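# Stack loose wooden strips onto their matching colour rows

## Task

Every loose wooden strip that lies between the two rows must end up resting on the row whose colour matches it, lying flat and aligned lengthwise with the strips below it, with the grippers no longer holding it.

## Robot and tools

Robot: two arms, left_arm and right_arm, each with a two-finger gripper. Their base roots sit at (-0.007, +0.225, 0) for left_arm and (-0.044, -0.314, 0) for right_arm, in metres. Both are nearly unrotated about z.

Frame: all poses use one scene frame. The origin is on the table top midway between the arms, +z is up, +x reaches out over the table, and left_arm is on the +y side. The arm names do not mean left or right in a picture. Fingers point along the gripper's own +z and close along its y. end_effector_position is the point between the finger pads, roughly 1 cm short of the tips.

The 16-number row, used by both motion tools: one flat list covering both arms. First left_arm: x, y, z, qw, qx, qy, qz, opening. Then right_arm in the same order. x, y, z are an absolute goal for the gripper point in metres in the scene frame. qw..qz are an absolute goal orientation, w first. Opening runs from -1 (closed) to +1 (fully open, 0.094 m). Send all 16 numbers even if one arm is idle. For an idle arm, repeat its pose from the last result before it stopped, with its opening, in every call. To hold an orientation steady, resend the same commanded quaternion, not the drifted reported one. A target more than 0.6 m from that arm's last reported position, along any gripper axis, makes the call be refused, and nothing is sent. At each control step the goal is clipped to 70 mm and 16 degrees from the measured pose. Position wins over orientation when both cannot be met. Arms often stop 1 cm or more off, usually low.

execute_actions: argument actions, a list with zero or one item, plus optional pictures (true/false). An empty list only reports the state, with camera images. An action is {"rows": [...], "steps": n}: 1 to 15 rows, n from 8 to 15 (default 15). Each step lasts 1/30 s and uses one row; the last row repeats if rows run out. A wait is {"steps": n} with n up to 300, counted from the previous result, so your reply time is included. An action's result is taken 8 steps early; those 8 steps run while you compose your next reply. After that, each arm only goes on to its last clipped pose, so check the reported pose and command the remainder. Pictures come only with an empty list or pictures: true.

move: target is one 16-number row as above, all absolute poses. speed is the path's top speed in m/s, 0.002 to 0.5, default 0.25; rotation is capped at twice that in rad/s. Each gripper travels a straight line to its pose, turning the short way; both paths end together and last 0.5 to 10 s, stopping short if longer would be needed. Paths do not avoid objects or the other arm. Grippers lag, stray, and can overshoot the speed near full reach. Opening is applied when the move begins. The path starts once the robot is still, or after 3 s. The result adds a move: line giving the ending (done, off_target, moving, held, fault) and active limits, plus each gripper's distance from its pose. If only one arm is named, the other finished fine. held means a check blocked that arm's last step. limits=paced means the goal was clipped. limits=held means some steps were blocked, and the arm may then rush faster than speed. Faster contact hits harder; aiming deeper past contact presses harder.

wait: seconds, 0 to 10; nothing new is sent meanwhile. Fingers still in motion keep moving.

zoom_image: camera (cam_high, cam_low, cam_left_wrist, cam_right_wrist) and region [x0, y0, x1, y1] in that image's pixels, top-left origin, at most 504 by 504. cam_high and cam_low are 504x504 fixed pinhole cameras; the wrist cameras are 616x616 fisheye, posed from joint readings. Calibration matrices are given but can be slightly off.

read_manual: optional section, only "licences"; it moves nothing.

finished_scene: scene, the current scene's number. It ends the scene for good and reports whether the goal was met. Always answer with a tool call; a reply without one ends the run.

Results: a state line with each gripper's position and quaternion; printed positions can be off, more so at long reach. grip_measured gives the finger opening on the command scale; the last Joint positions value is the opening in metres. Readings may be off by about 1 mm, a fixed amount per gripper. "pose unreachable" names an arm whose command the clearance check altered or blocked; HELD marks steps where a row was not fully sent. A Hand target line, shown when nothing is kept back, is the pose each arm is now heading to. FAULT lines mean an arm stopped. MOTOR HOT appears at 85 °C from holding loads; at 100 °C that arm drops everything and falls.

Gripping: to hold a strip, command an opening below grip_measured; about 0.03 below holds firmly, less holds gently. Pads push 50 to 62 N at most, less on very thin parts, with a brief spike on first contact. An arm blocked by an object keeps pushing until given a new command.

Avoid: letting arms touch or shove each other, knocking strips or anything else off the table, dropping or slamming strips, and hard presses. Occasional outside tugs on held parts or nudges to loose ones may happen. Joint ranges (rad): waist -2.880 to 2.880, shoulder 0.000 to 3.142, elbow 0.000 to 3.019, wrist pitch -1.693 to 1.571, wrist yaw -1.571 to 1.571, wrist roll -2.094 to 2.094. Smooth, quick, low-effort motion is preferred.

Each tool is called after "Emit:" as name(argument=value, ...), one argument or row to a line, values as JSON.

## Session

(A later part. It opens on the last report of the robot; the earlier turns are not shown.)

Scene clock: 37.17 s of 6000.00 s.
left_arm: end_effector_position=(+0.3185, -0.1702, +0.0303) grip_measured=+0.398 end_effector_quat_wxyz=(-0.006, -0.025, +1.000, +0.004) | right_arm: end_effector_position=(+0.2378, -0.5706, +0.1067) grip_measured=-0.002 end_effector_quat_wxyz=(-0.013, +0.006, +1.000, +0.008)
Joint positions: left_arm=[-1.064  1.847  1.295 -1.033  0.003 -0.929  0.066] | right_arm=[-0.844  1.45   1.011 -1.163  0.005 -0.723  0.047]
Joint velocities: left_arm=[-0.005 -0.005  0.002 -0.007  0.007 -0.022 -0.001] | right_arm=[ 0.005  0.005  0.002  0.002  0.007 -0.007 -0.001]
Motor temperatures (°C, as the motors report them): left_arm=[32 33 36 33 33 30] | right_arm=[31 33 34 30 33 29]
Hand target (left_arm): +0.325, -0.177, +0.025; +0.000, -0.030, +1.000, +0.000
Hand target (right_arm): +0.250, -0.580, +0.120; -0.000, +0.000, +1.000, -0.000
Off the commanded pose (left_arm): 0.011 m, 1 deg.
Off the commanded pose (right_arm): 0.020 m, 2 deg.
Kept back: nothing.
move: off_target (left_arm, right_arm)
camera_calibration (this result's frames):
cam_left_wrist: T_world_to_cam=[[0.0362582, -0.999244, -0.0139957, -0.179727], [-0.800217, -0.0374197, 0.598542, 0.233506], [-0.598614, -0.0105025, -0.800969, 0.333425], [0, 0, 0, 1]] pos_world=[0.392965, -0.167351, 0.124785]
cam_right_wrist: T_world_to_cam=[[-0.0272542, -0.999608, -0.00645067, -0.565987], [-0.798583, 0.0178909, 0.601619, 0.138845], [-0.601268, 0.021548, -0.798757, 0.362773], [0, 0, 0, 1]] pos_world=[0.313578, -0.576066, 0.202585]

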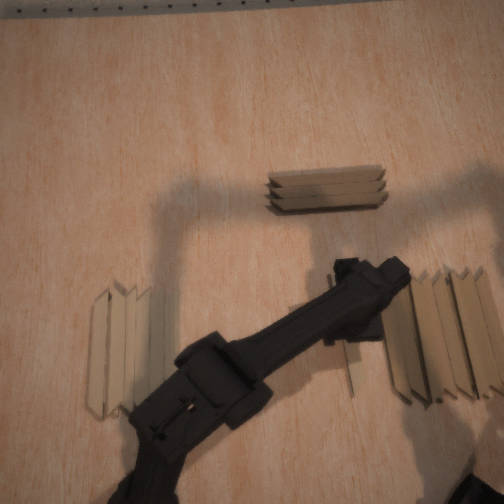

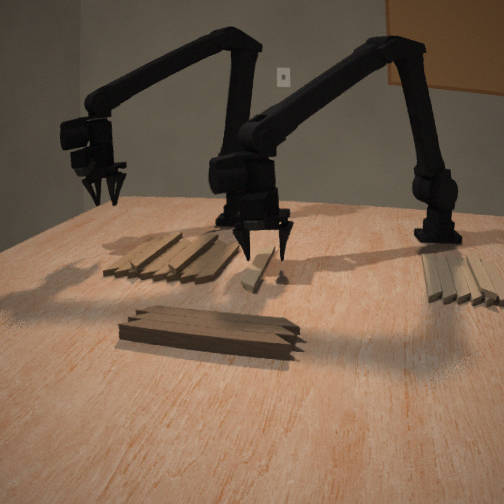

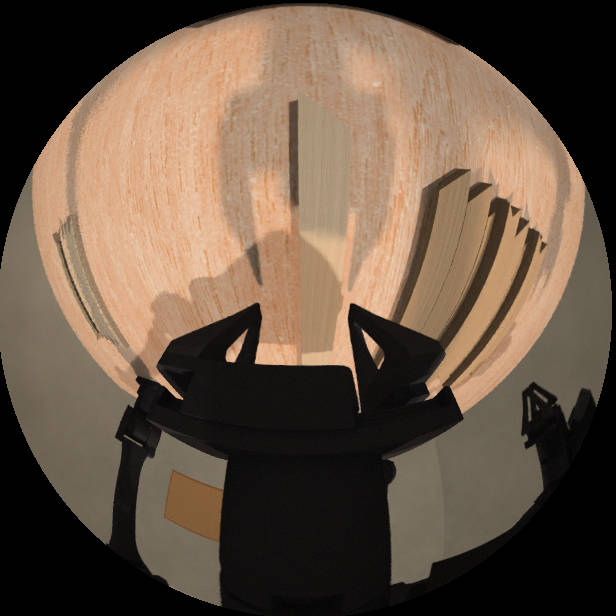

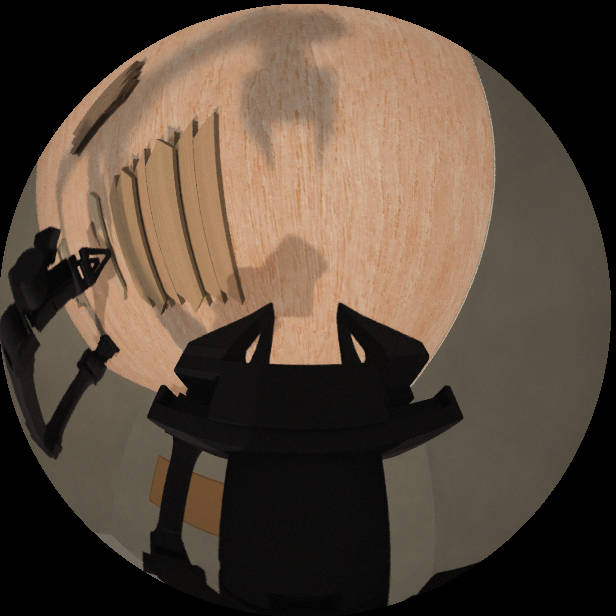

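Emit:
move(
  target=[0.338,-0.184,0.005,0,-0.03,1,0,0.4,0.25,-0.58,0.12,0,0,1,0,0],
  speed=0.05,
)

Emit:
move(
  target=[0.338,-0.184,0.005,0,-0.03,1,0,-0.5,0.25,-0.58,0.12,0,0,1,0,0],
)

Emit:
move(
  target=[0.338,-0.17,0.07,0,-0.03,1,0,-0.5,0.25,-0.58,0.12,0,0,1,0,0],
)

Emit:
move(
  target=[0.318,0.205,0.06,0,0.005,1,0,-0.5,0.25,-0.58,0.12,0,0,1,0,0],
  speed=0.3,
)

Emit:
move(
  target=[0.318,0.205,0.03,0,0.005,1,0,-0.5,0.25,-0.58,0.12,0,0,1,0,0],
  speed=0.06,
)

Emit:
zoom_image(
  camera="cam_left_wrist",
  region=[100, 60, 420, 380],
)

Scene clock: 38.63 s of 6000.00 s.
left_arm: end_effector_position=(+0.3217, -0.1728, +0.0170) grip_measured=+0.398 end_effector_quat_wxyz=(-0.006, -0.026, +1.000, +0.006) | right_arm: end_effector_position=(+0.2379, -0.5705, +0.1067) grip_measured=-0.002 end_effector_quat_wxyz=(-0.013, +0.006, +1.000, +0.009)
Joint positions: left_arm=[-1.062  1.876  1.299 -1.011  0.003 -0.929  0.066] | right_arm=[-0.844  1.45   1.011 -1.163  0.005 -0.723  0.047]
Joint velocities: left_arm=[ 0.005 -0.015  0.022 -0.017 -0.022 -0.081  0.   ] | right_arm=[ 0.005  0.005 -0.002 -0.017 -0.022  0.007 -0.   ]
Motor temperatures (°C, as the motors report them): left_arm=[32 33 36 33 33 30] | right_arm=[31 33 34 30 33 29]
Hand target (left_arm): +0.338, -0.183, +0.005; +0.000, -0.030, +1.000, +0.000
Hand target (right_arm): +0.250, -0.580, +0.120; +0.000, +0.000, +1.000, -0.000
Off the commanded pose (left_arm): 0.023 m, 1 deg.
Off the commanded pose (right_arm): 0.020 m, 2 deg.
Kept back: nothing.
move: off_target (left_arm, right_arm)
camera_calibration (this result's frames):
cam_left_wrist: T_world_to_cam=[[0.0377517, -0.999148, -0.0166486, -0.183075], [-0.799168, -0.0401894, 0.599763, 0.243176], [-0.599921, -0.00933701, -0.800005, 0.325284], [0, 0, 0, 1]] pos_world=[0.396395, -0.170109, 0.111333]
cam_right_wrist: T_world_to_cam=[[-0.0272643, -0.999606, -0.00674024, -0.565902], [-0.798736, 0.0177303, 0.60142, 0.138846], [-0.601063, 0.021781, -0.798905, 0.362898], [0, 0, 0, 1]] pos_world=[0.313597, -0.576045, 0.202602]

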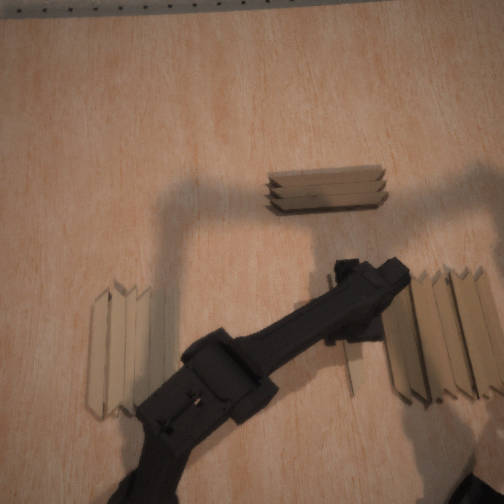

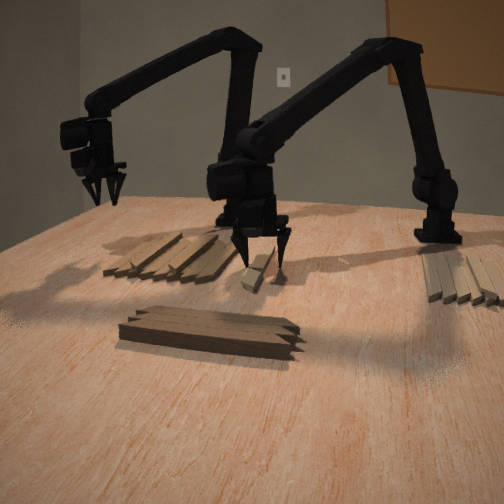

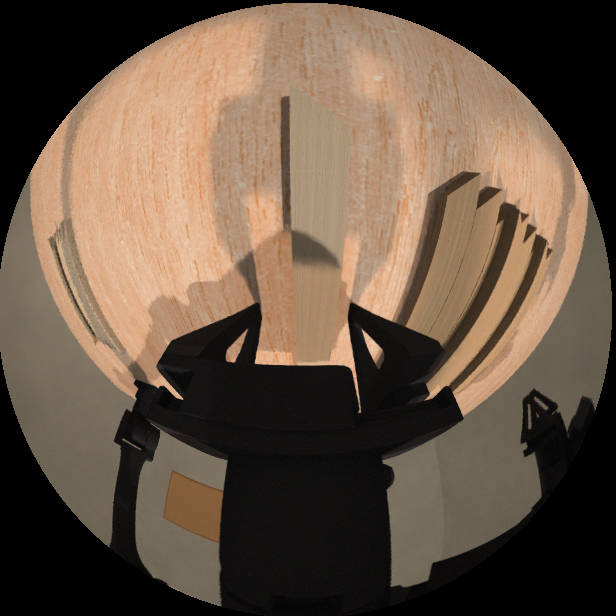

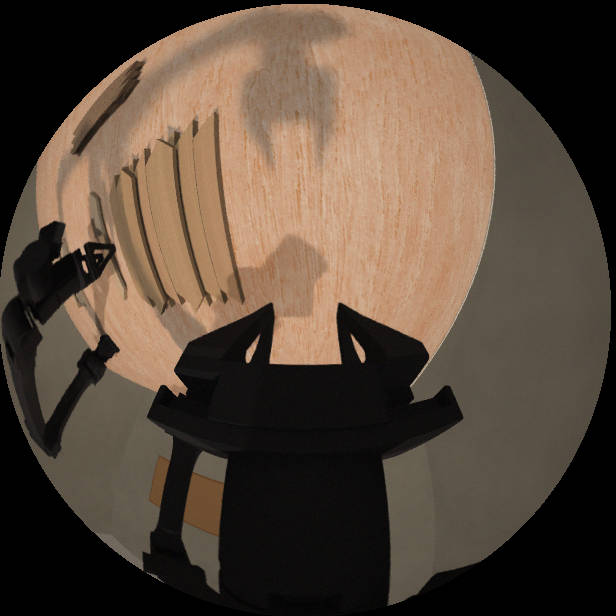

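Scene clock: 39.33 s of 6000.00 s.
left_arm: end_effector_position=(+0.3217, -0.1727, +0.0166) grip_measured=-0.447 end_effector_quat_wxyz=(-0.007, -0.026, +1.000, +0.006) | right_arm: end_effector_position=(+0.2379, -0.5705, +0.1067) grip_measured=-0.002 end_effector_quat_wxyz=(-0.013, +0.006, +1.000, +0.009)
Joint positions: left_arm=[-1.062  1.877  1.299 -1.011  0.003 -0.929  0.026] | right_arm=[-0.844  1.45   1.011 -1.163  0.005 -0.723  0.047]
Joint velocities: left_arm=[-0.005 -0.005 -0.007  0.002 -0.022  0.022 -0.   ] | right_arm=[-0.005 -0.024  0.012  0.012 -0.022 -0.037  0.   ]
Motor temperatures (°C, as the motors report them): left_arm=[32 33 36 33 33 30] | right_arm=[31 33 35 30 33 29]
Hand target (left_arm): +0.338, -0.183, +0.006; +0.000, -0.030, +1.000, +0.000
Hand target (right_arm): +0.250, -0.580, +0.120; +0.000, +0.000, +1.000, -0.000
Off the commanded pose (left_arm): 0.023 m, 1 deg.
Off the commanded pose (right_arm): 0.020 m, 2 deg.
Kept back: nothing.
move: off_target (left_arm, right_arm)
camera_calibration (this result's frames):
cam_left_wrist: T_world_to_cam=[[0.0377434, -0.999138, -0.0172538, -0.182998], [-0.798876, -0.0405417, 0.600128, 0.2432], [-0.600311, -0.00886727, -0.799718, 0.325151], [0, 0, 0, 1]] pos_world=[0.396385, -0.170097, 0.110921]
cam_right_wrist: T_world_to_cam=[[-0.0272643, -0.999606, -0.00674024, -0.565902], [-0.798736, 0.0177303, 0.60142, 0.138846], [-0.601063, 0.021781, -0.798905, 0.362898], [0, 0, 0, 1]] pos_world=[0.313597, -0.576045, 0.202602]

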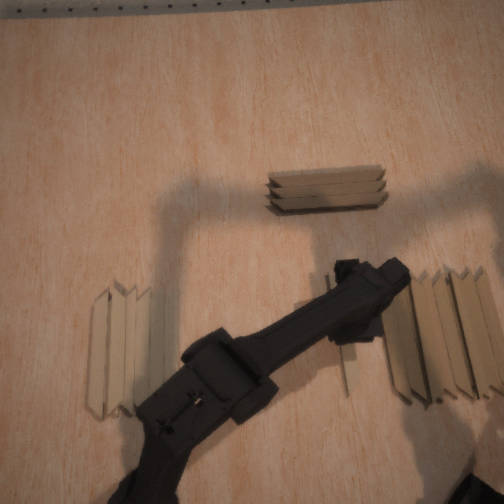

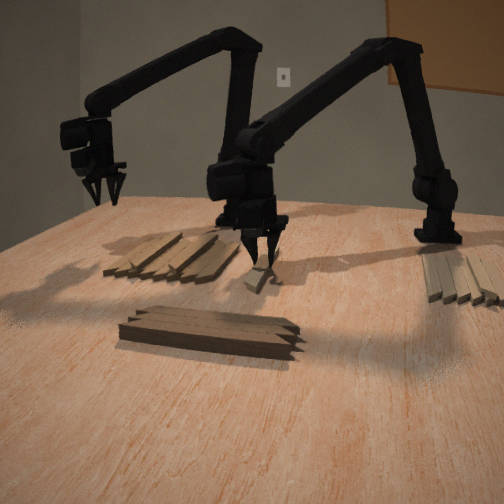

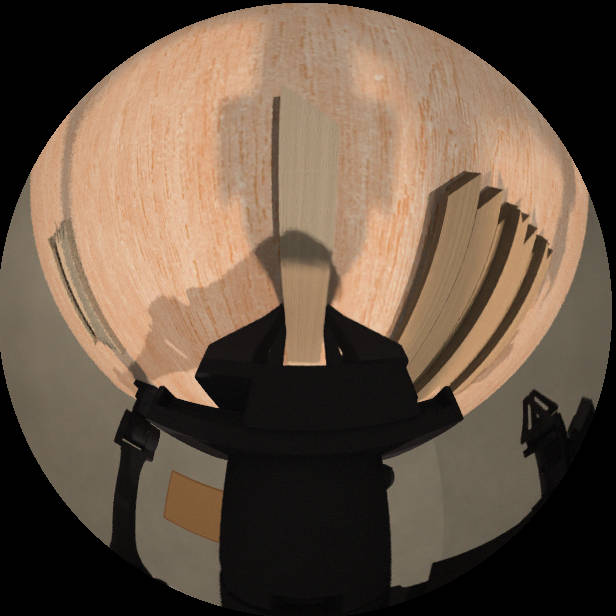

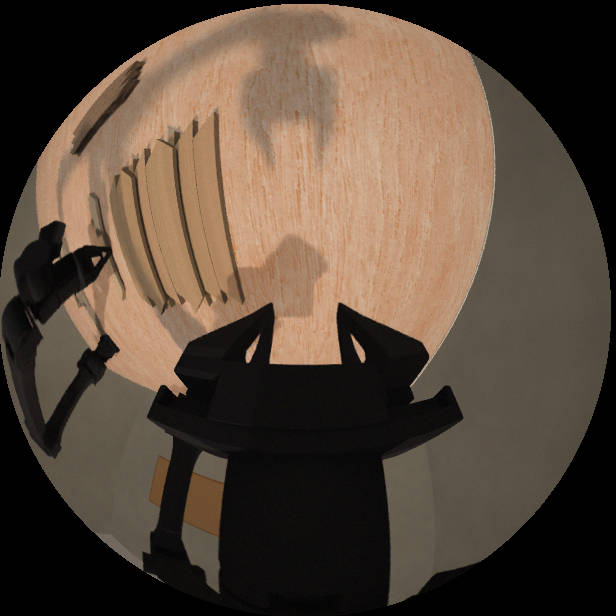

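Scene clock: 40.20 s of 6000.00 s.
left_arm: end_effector_position=(+0.3269, -0.1607, +0.0571) grip_measured=-0.447 end_effector_quat_wxyz=(-0.007, -0.033, +0.999, +0.007) | right_arm: end_effector_position=(+0.2379, -0.5705, +0.1067) grip_measured=-0.002 end_effector_quat_wxyz=(-0.013, +0.006, +1.000, +0.009)
Joint positions: left_arm=[-1.04   1.811  1.323 -1.103  0.002 -0.921  0.026] | right_arm=[-0.844  1.45   1.011 -1.163  0.005 -0.723  0.047]
Joint velocities: left_arm=[-0.015 -0.005  0.007 -0.017 -0.007  0.037 -0.   ] | right_arm=[-0.005 -0.005 -0.007 -0.002  0.007 -0.037 -0.001]
Motor temperatures (°C, as the motors report them): left_arm=[32 33 36 33 33 30] | right_arm=[31 33 35 30 33 29]
Hand target (left_arm): +0.338, -0.169, +0.071; +0.001, -0.030, +1.000, +0.000
Hand target (right_arm): +0.250, -0.580, +0.120; +0.000, +0.000, +1.000, -0.000
Off the commanded pose (left_arm): 0.019 m, 1 deg.
Off the commanded pose (right_arm): 0.020 m, 2 deg.
Kept back: nothing.
move: off_target (left_arm, right_arm)
camera_calibration (this result's frames):
cam_left_wrist: T_world_to_cam=[[0.0521888, -0.998444, -0.0196555, -0.174909], [-0.797767, -0.0535226, 0.600585, 0.221044], [-0.600703, -0.0156633, -0.799319, 0.359752], [0, 0, 0, 1]] pos_world=[0.401574, -0.157171, 0.151363]
cam_right_wrist: T_world_to_cam=[[-0.0272643, -0.999606, -0.00674024, -0.565902], [-0.798736, 0.0177303, 0.60142, 0.138846], [-0.601063, 0.021781, -0.798905, 0.362898], [0, 0, 0, 1]] pos_world=[0.313597, -0.576045, 0.202602]

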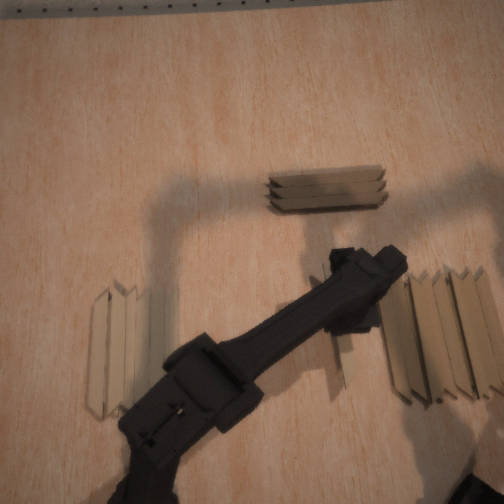

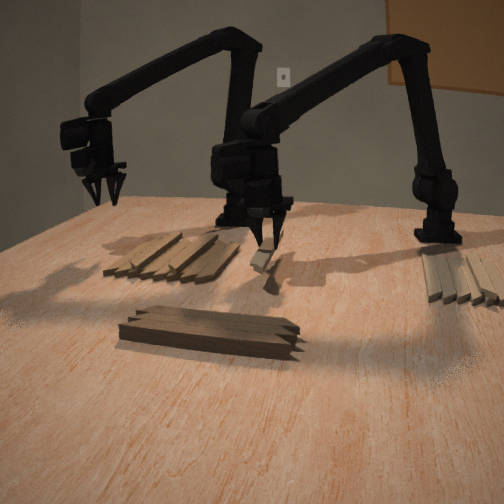

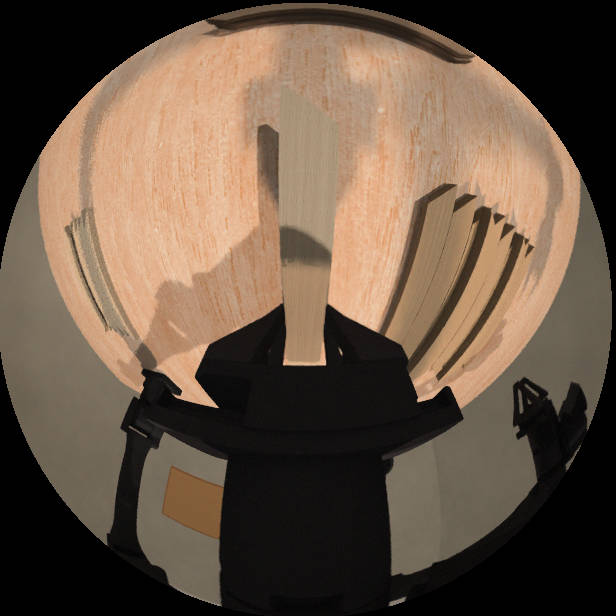

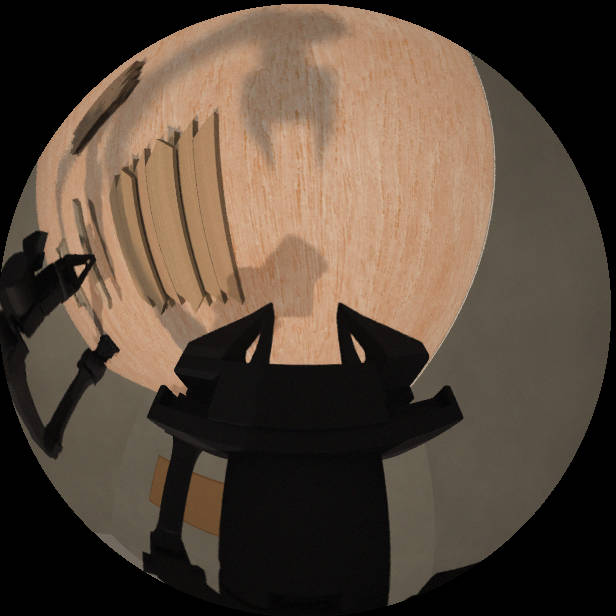

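Scene clock: 42.13 s of 6000.00 s.
left_arm: end_effector_position=(+0.3157, +0.2146, +0.0621) grip_measured=-0.447 end_effector_quat_wxyz=(-0.001, -0.005, +1.000, +0.011) | right_arm: end_effector_position=(+0.2379, -0.5705, +0.1067) grip_measured=-0.002 end_effector_quat_wxyz=(-0.013, +0.006, +1.000, +0.009)
Joint positions: left_arm=[-0.227  1.343  0.771 -1.001 -0.022 -0.052  0.026] | right_arm=[-0.844  1.45   1.011 -1.163  0.005 -0.723  0.047]
Joint velocities: left_arm=[-0.005 -0.005 -0.032 -0.017 -0.037  0.022 -0.001] | right_arm=[-0.005 -0.005 -0.007 -0.007 -0.037 -0.051 -0.001]
Motor temperatures (°C, as the motors report them): left_arm=[32 33 36 33 33 30] | right_arm=[31 33 35 30 33 29]
Hand target (left_arm): +0.316, +0.212, +0.061; +0.007, +0.005, +1.000, +0.009
Hand target (right_arm): +0.250, -0.580, +0.120; +0.000, +0.000, +1.000, -0.000
Off the commanded pose (left_arm): 0.010 m, 2 deg.
Off the commanded pose (right_arm): 0.020 m, 2 deg.
Kept back: nothing.
move: off_target (right_arm)
camera_calibration (this result's frames):
cam_left_wrist: T_world_to_cam=[[-0.00375757, -0.999634, -0.026807, 0.218816], [-0.806726, -0.0128106, 0.590787, 0.223952], [-0.590914, 0.0238458, -0.806382, 0.351807], [0, 0, 0, 1]] pos_world=[0.389378, 0.213215, 0.157249]
cam_right_wrist: T_world_to_cam=[[-0.0272643, -0.999606, -0.00674024, -0.565902], [-0.798736, 0.0177303, 0.60142, 0.138846], [-0.601063, 0.021781, -0.798905, 0.362898], [0, 0, 0, 1]] pos_world=[0.313597, -0.576045, 0.202602]

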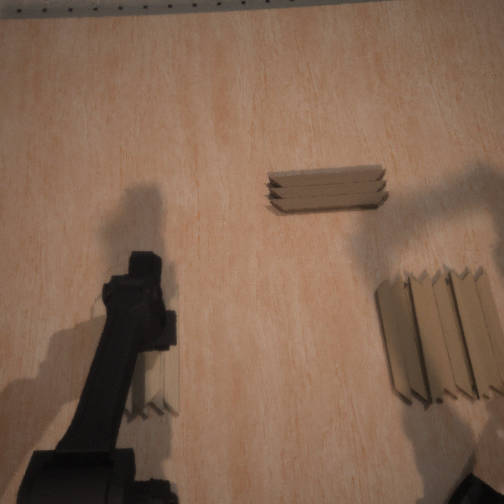

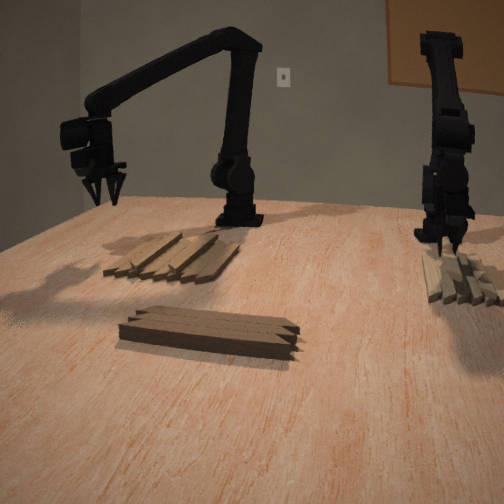

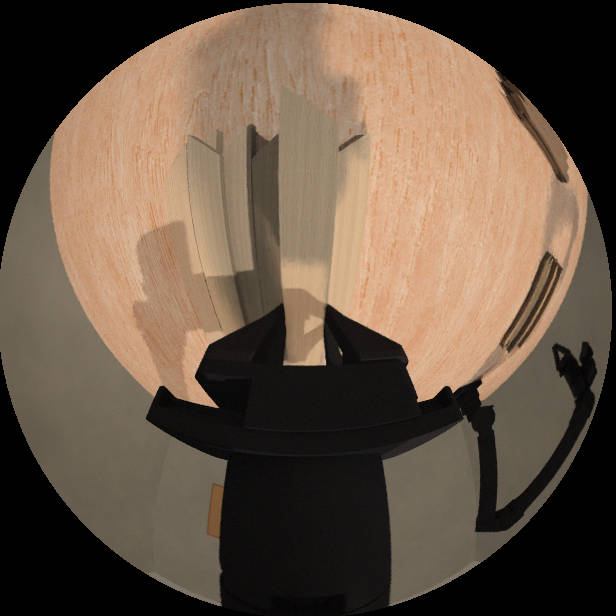

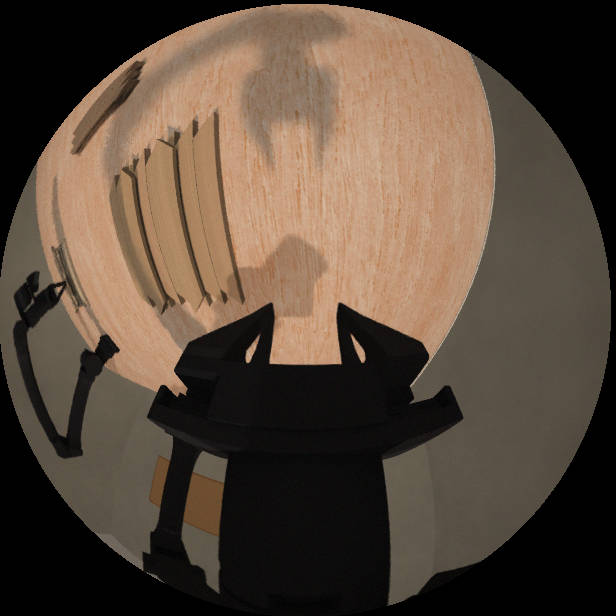

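Scene clock: 43.00 s of 6000.00 s.
left_arm: end_effector_position=(+0.3185, +0.2080, +0.0354) grip_measured=-0.447 end_effector_quat_wxyz=(-0.000, +0.000, +1.000, +0.002) | right_arm: end_effector_position=(+0.2379, -0.5705, +0.1067) grip_measured=-0.002 end_effector_quat_wxyz=(-0.013, +0.006, +1.000, +0.009)
Joint positions: left_arm=[-0.237  1.4    0.741 -0.913 -0.003 -0.052  0.026] | right_arm=[-0.844  1.45   1.011 -1.163  0.005 -0.723  0.047]
Joint velocities: left_arm=[-0.005 -0.015  0.002 -0.027  0.022 -0.066  0.001] | right_arm=[-0.015 -0.015  0.012  0.002  0.022 -0.037 -0.001]
Motor temperatures (°C, as the motors report them): left_arm=[32 33 35 33 33 30] | right_arm=[31 33 35 30 33 29]
Hand target (left_arm): +0.318, +0.205, +0.030; +0.000, +0.005, +1.000, -0.000
Hand target (right_arm): +0.250, -0.580, +0.120; +0.000, +0.000, +1.000, -0.000
Off the commanded pose (left_arm): 0.006 m, 1 deg.
Off the commanded pose (right_arm): 0.020 m, 2 deg.
Kept back: nothing.
move: off_target (right_arm)
camera_calibration (this result's frames):
cam_left_wrist: T_world_to_cam=[[-0.0136283, -0.999875, -0.00807234, 0.214073], [-0.807129, 0.0062351, 0.590342, 0.238036], [-0.590218, 0.0145608, -0.807113, 0.333814], [0, 0, 0, 1]] pos_world=[0.392066, 0.207701, 0.130631]
cam_right_wrist: T_world_to_cam=[[-0.0272643, -0.999606, -0.00674024, -0.565902], [-0.798736, 0.0177303, 0.60142, 0.138846], [-0.601063, 0.021781, -0.798905, 0.362898], [0, 0, 0, 1]] pos_world=[0.313597, -0.576045, 0.202602]

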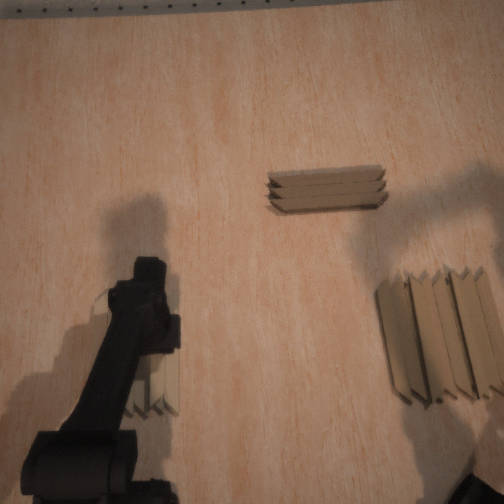

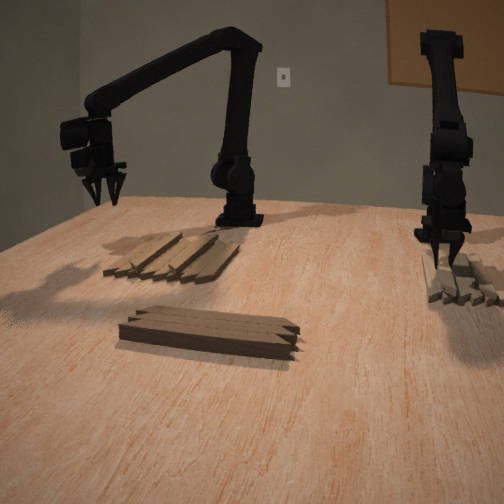

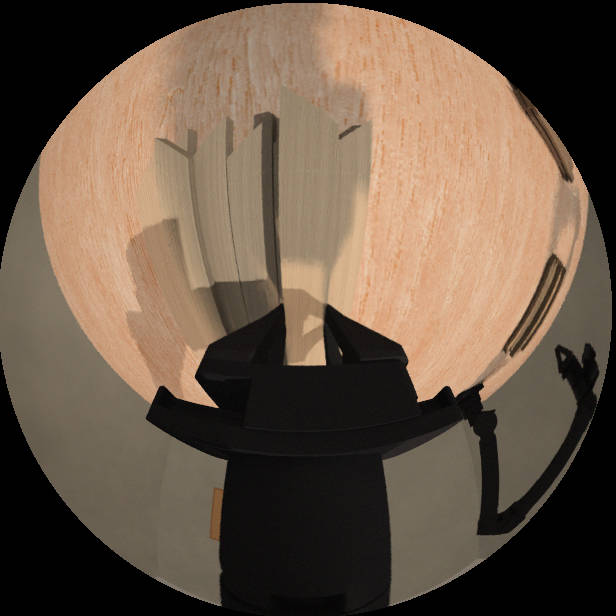

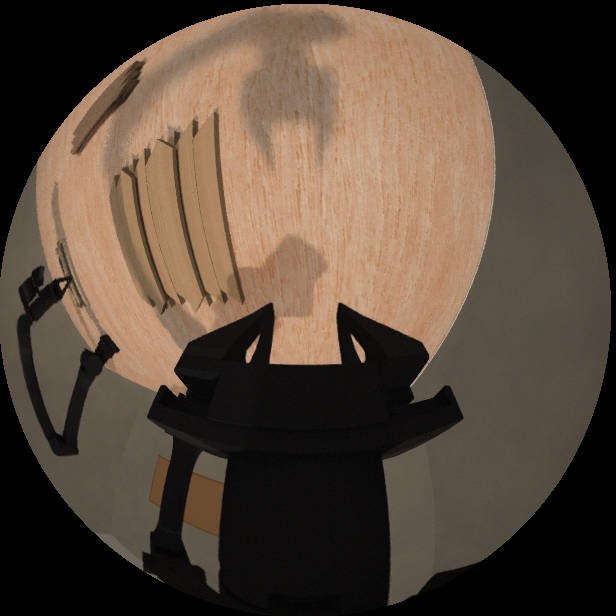

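Region (100, 60, 420, 380) of cam_left_wrist's 616x616 image, scaled by 1.575, with more detail than that image has.

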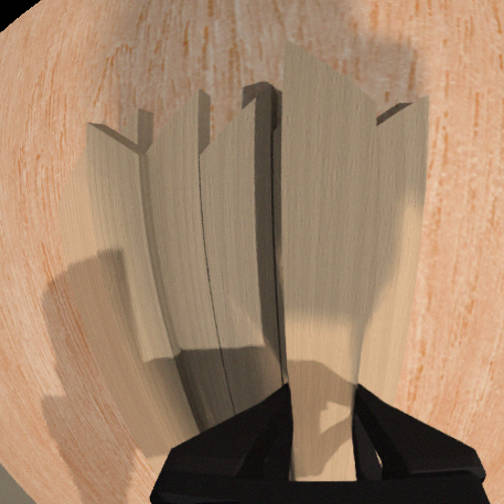

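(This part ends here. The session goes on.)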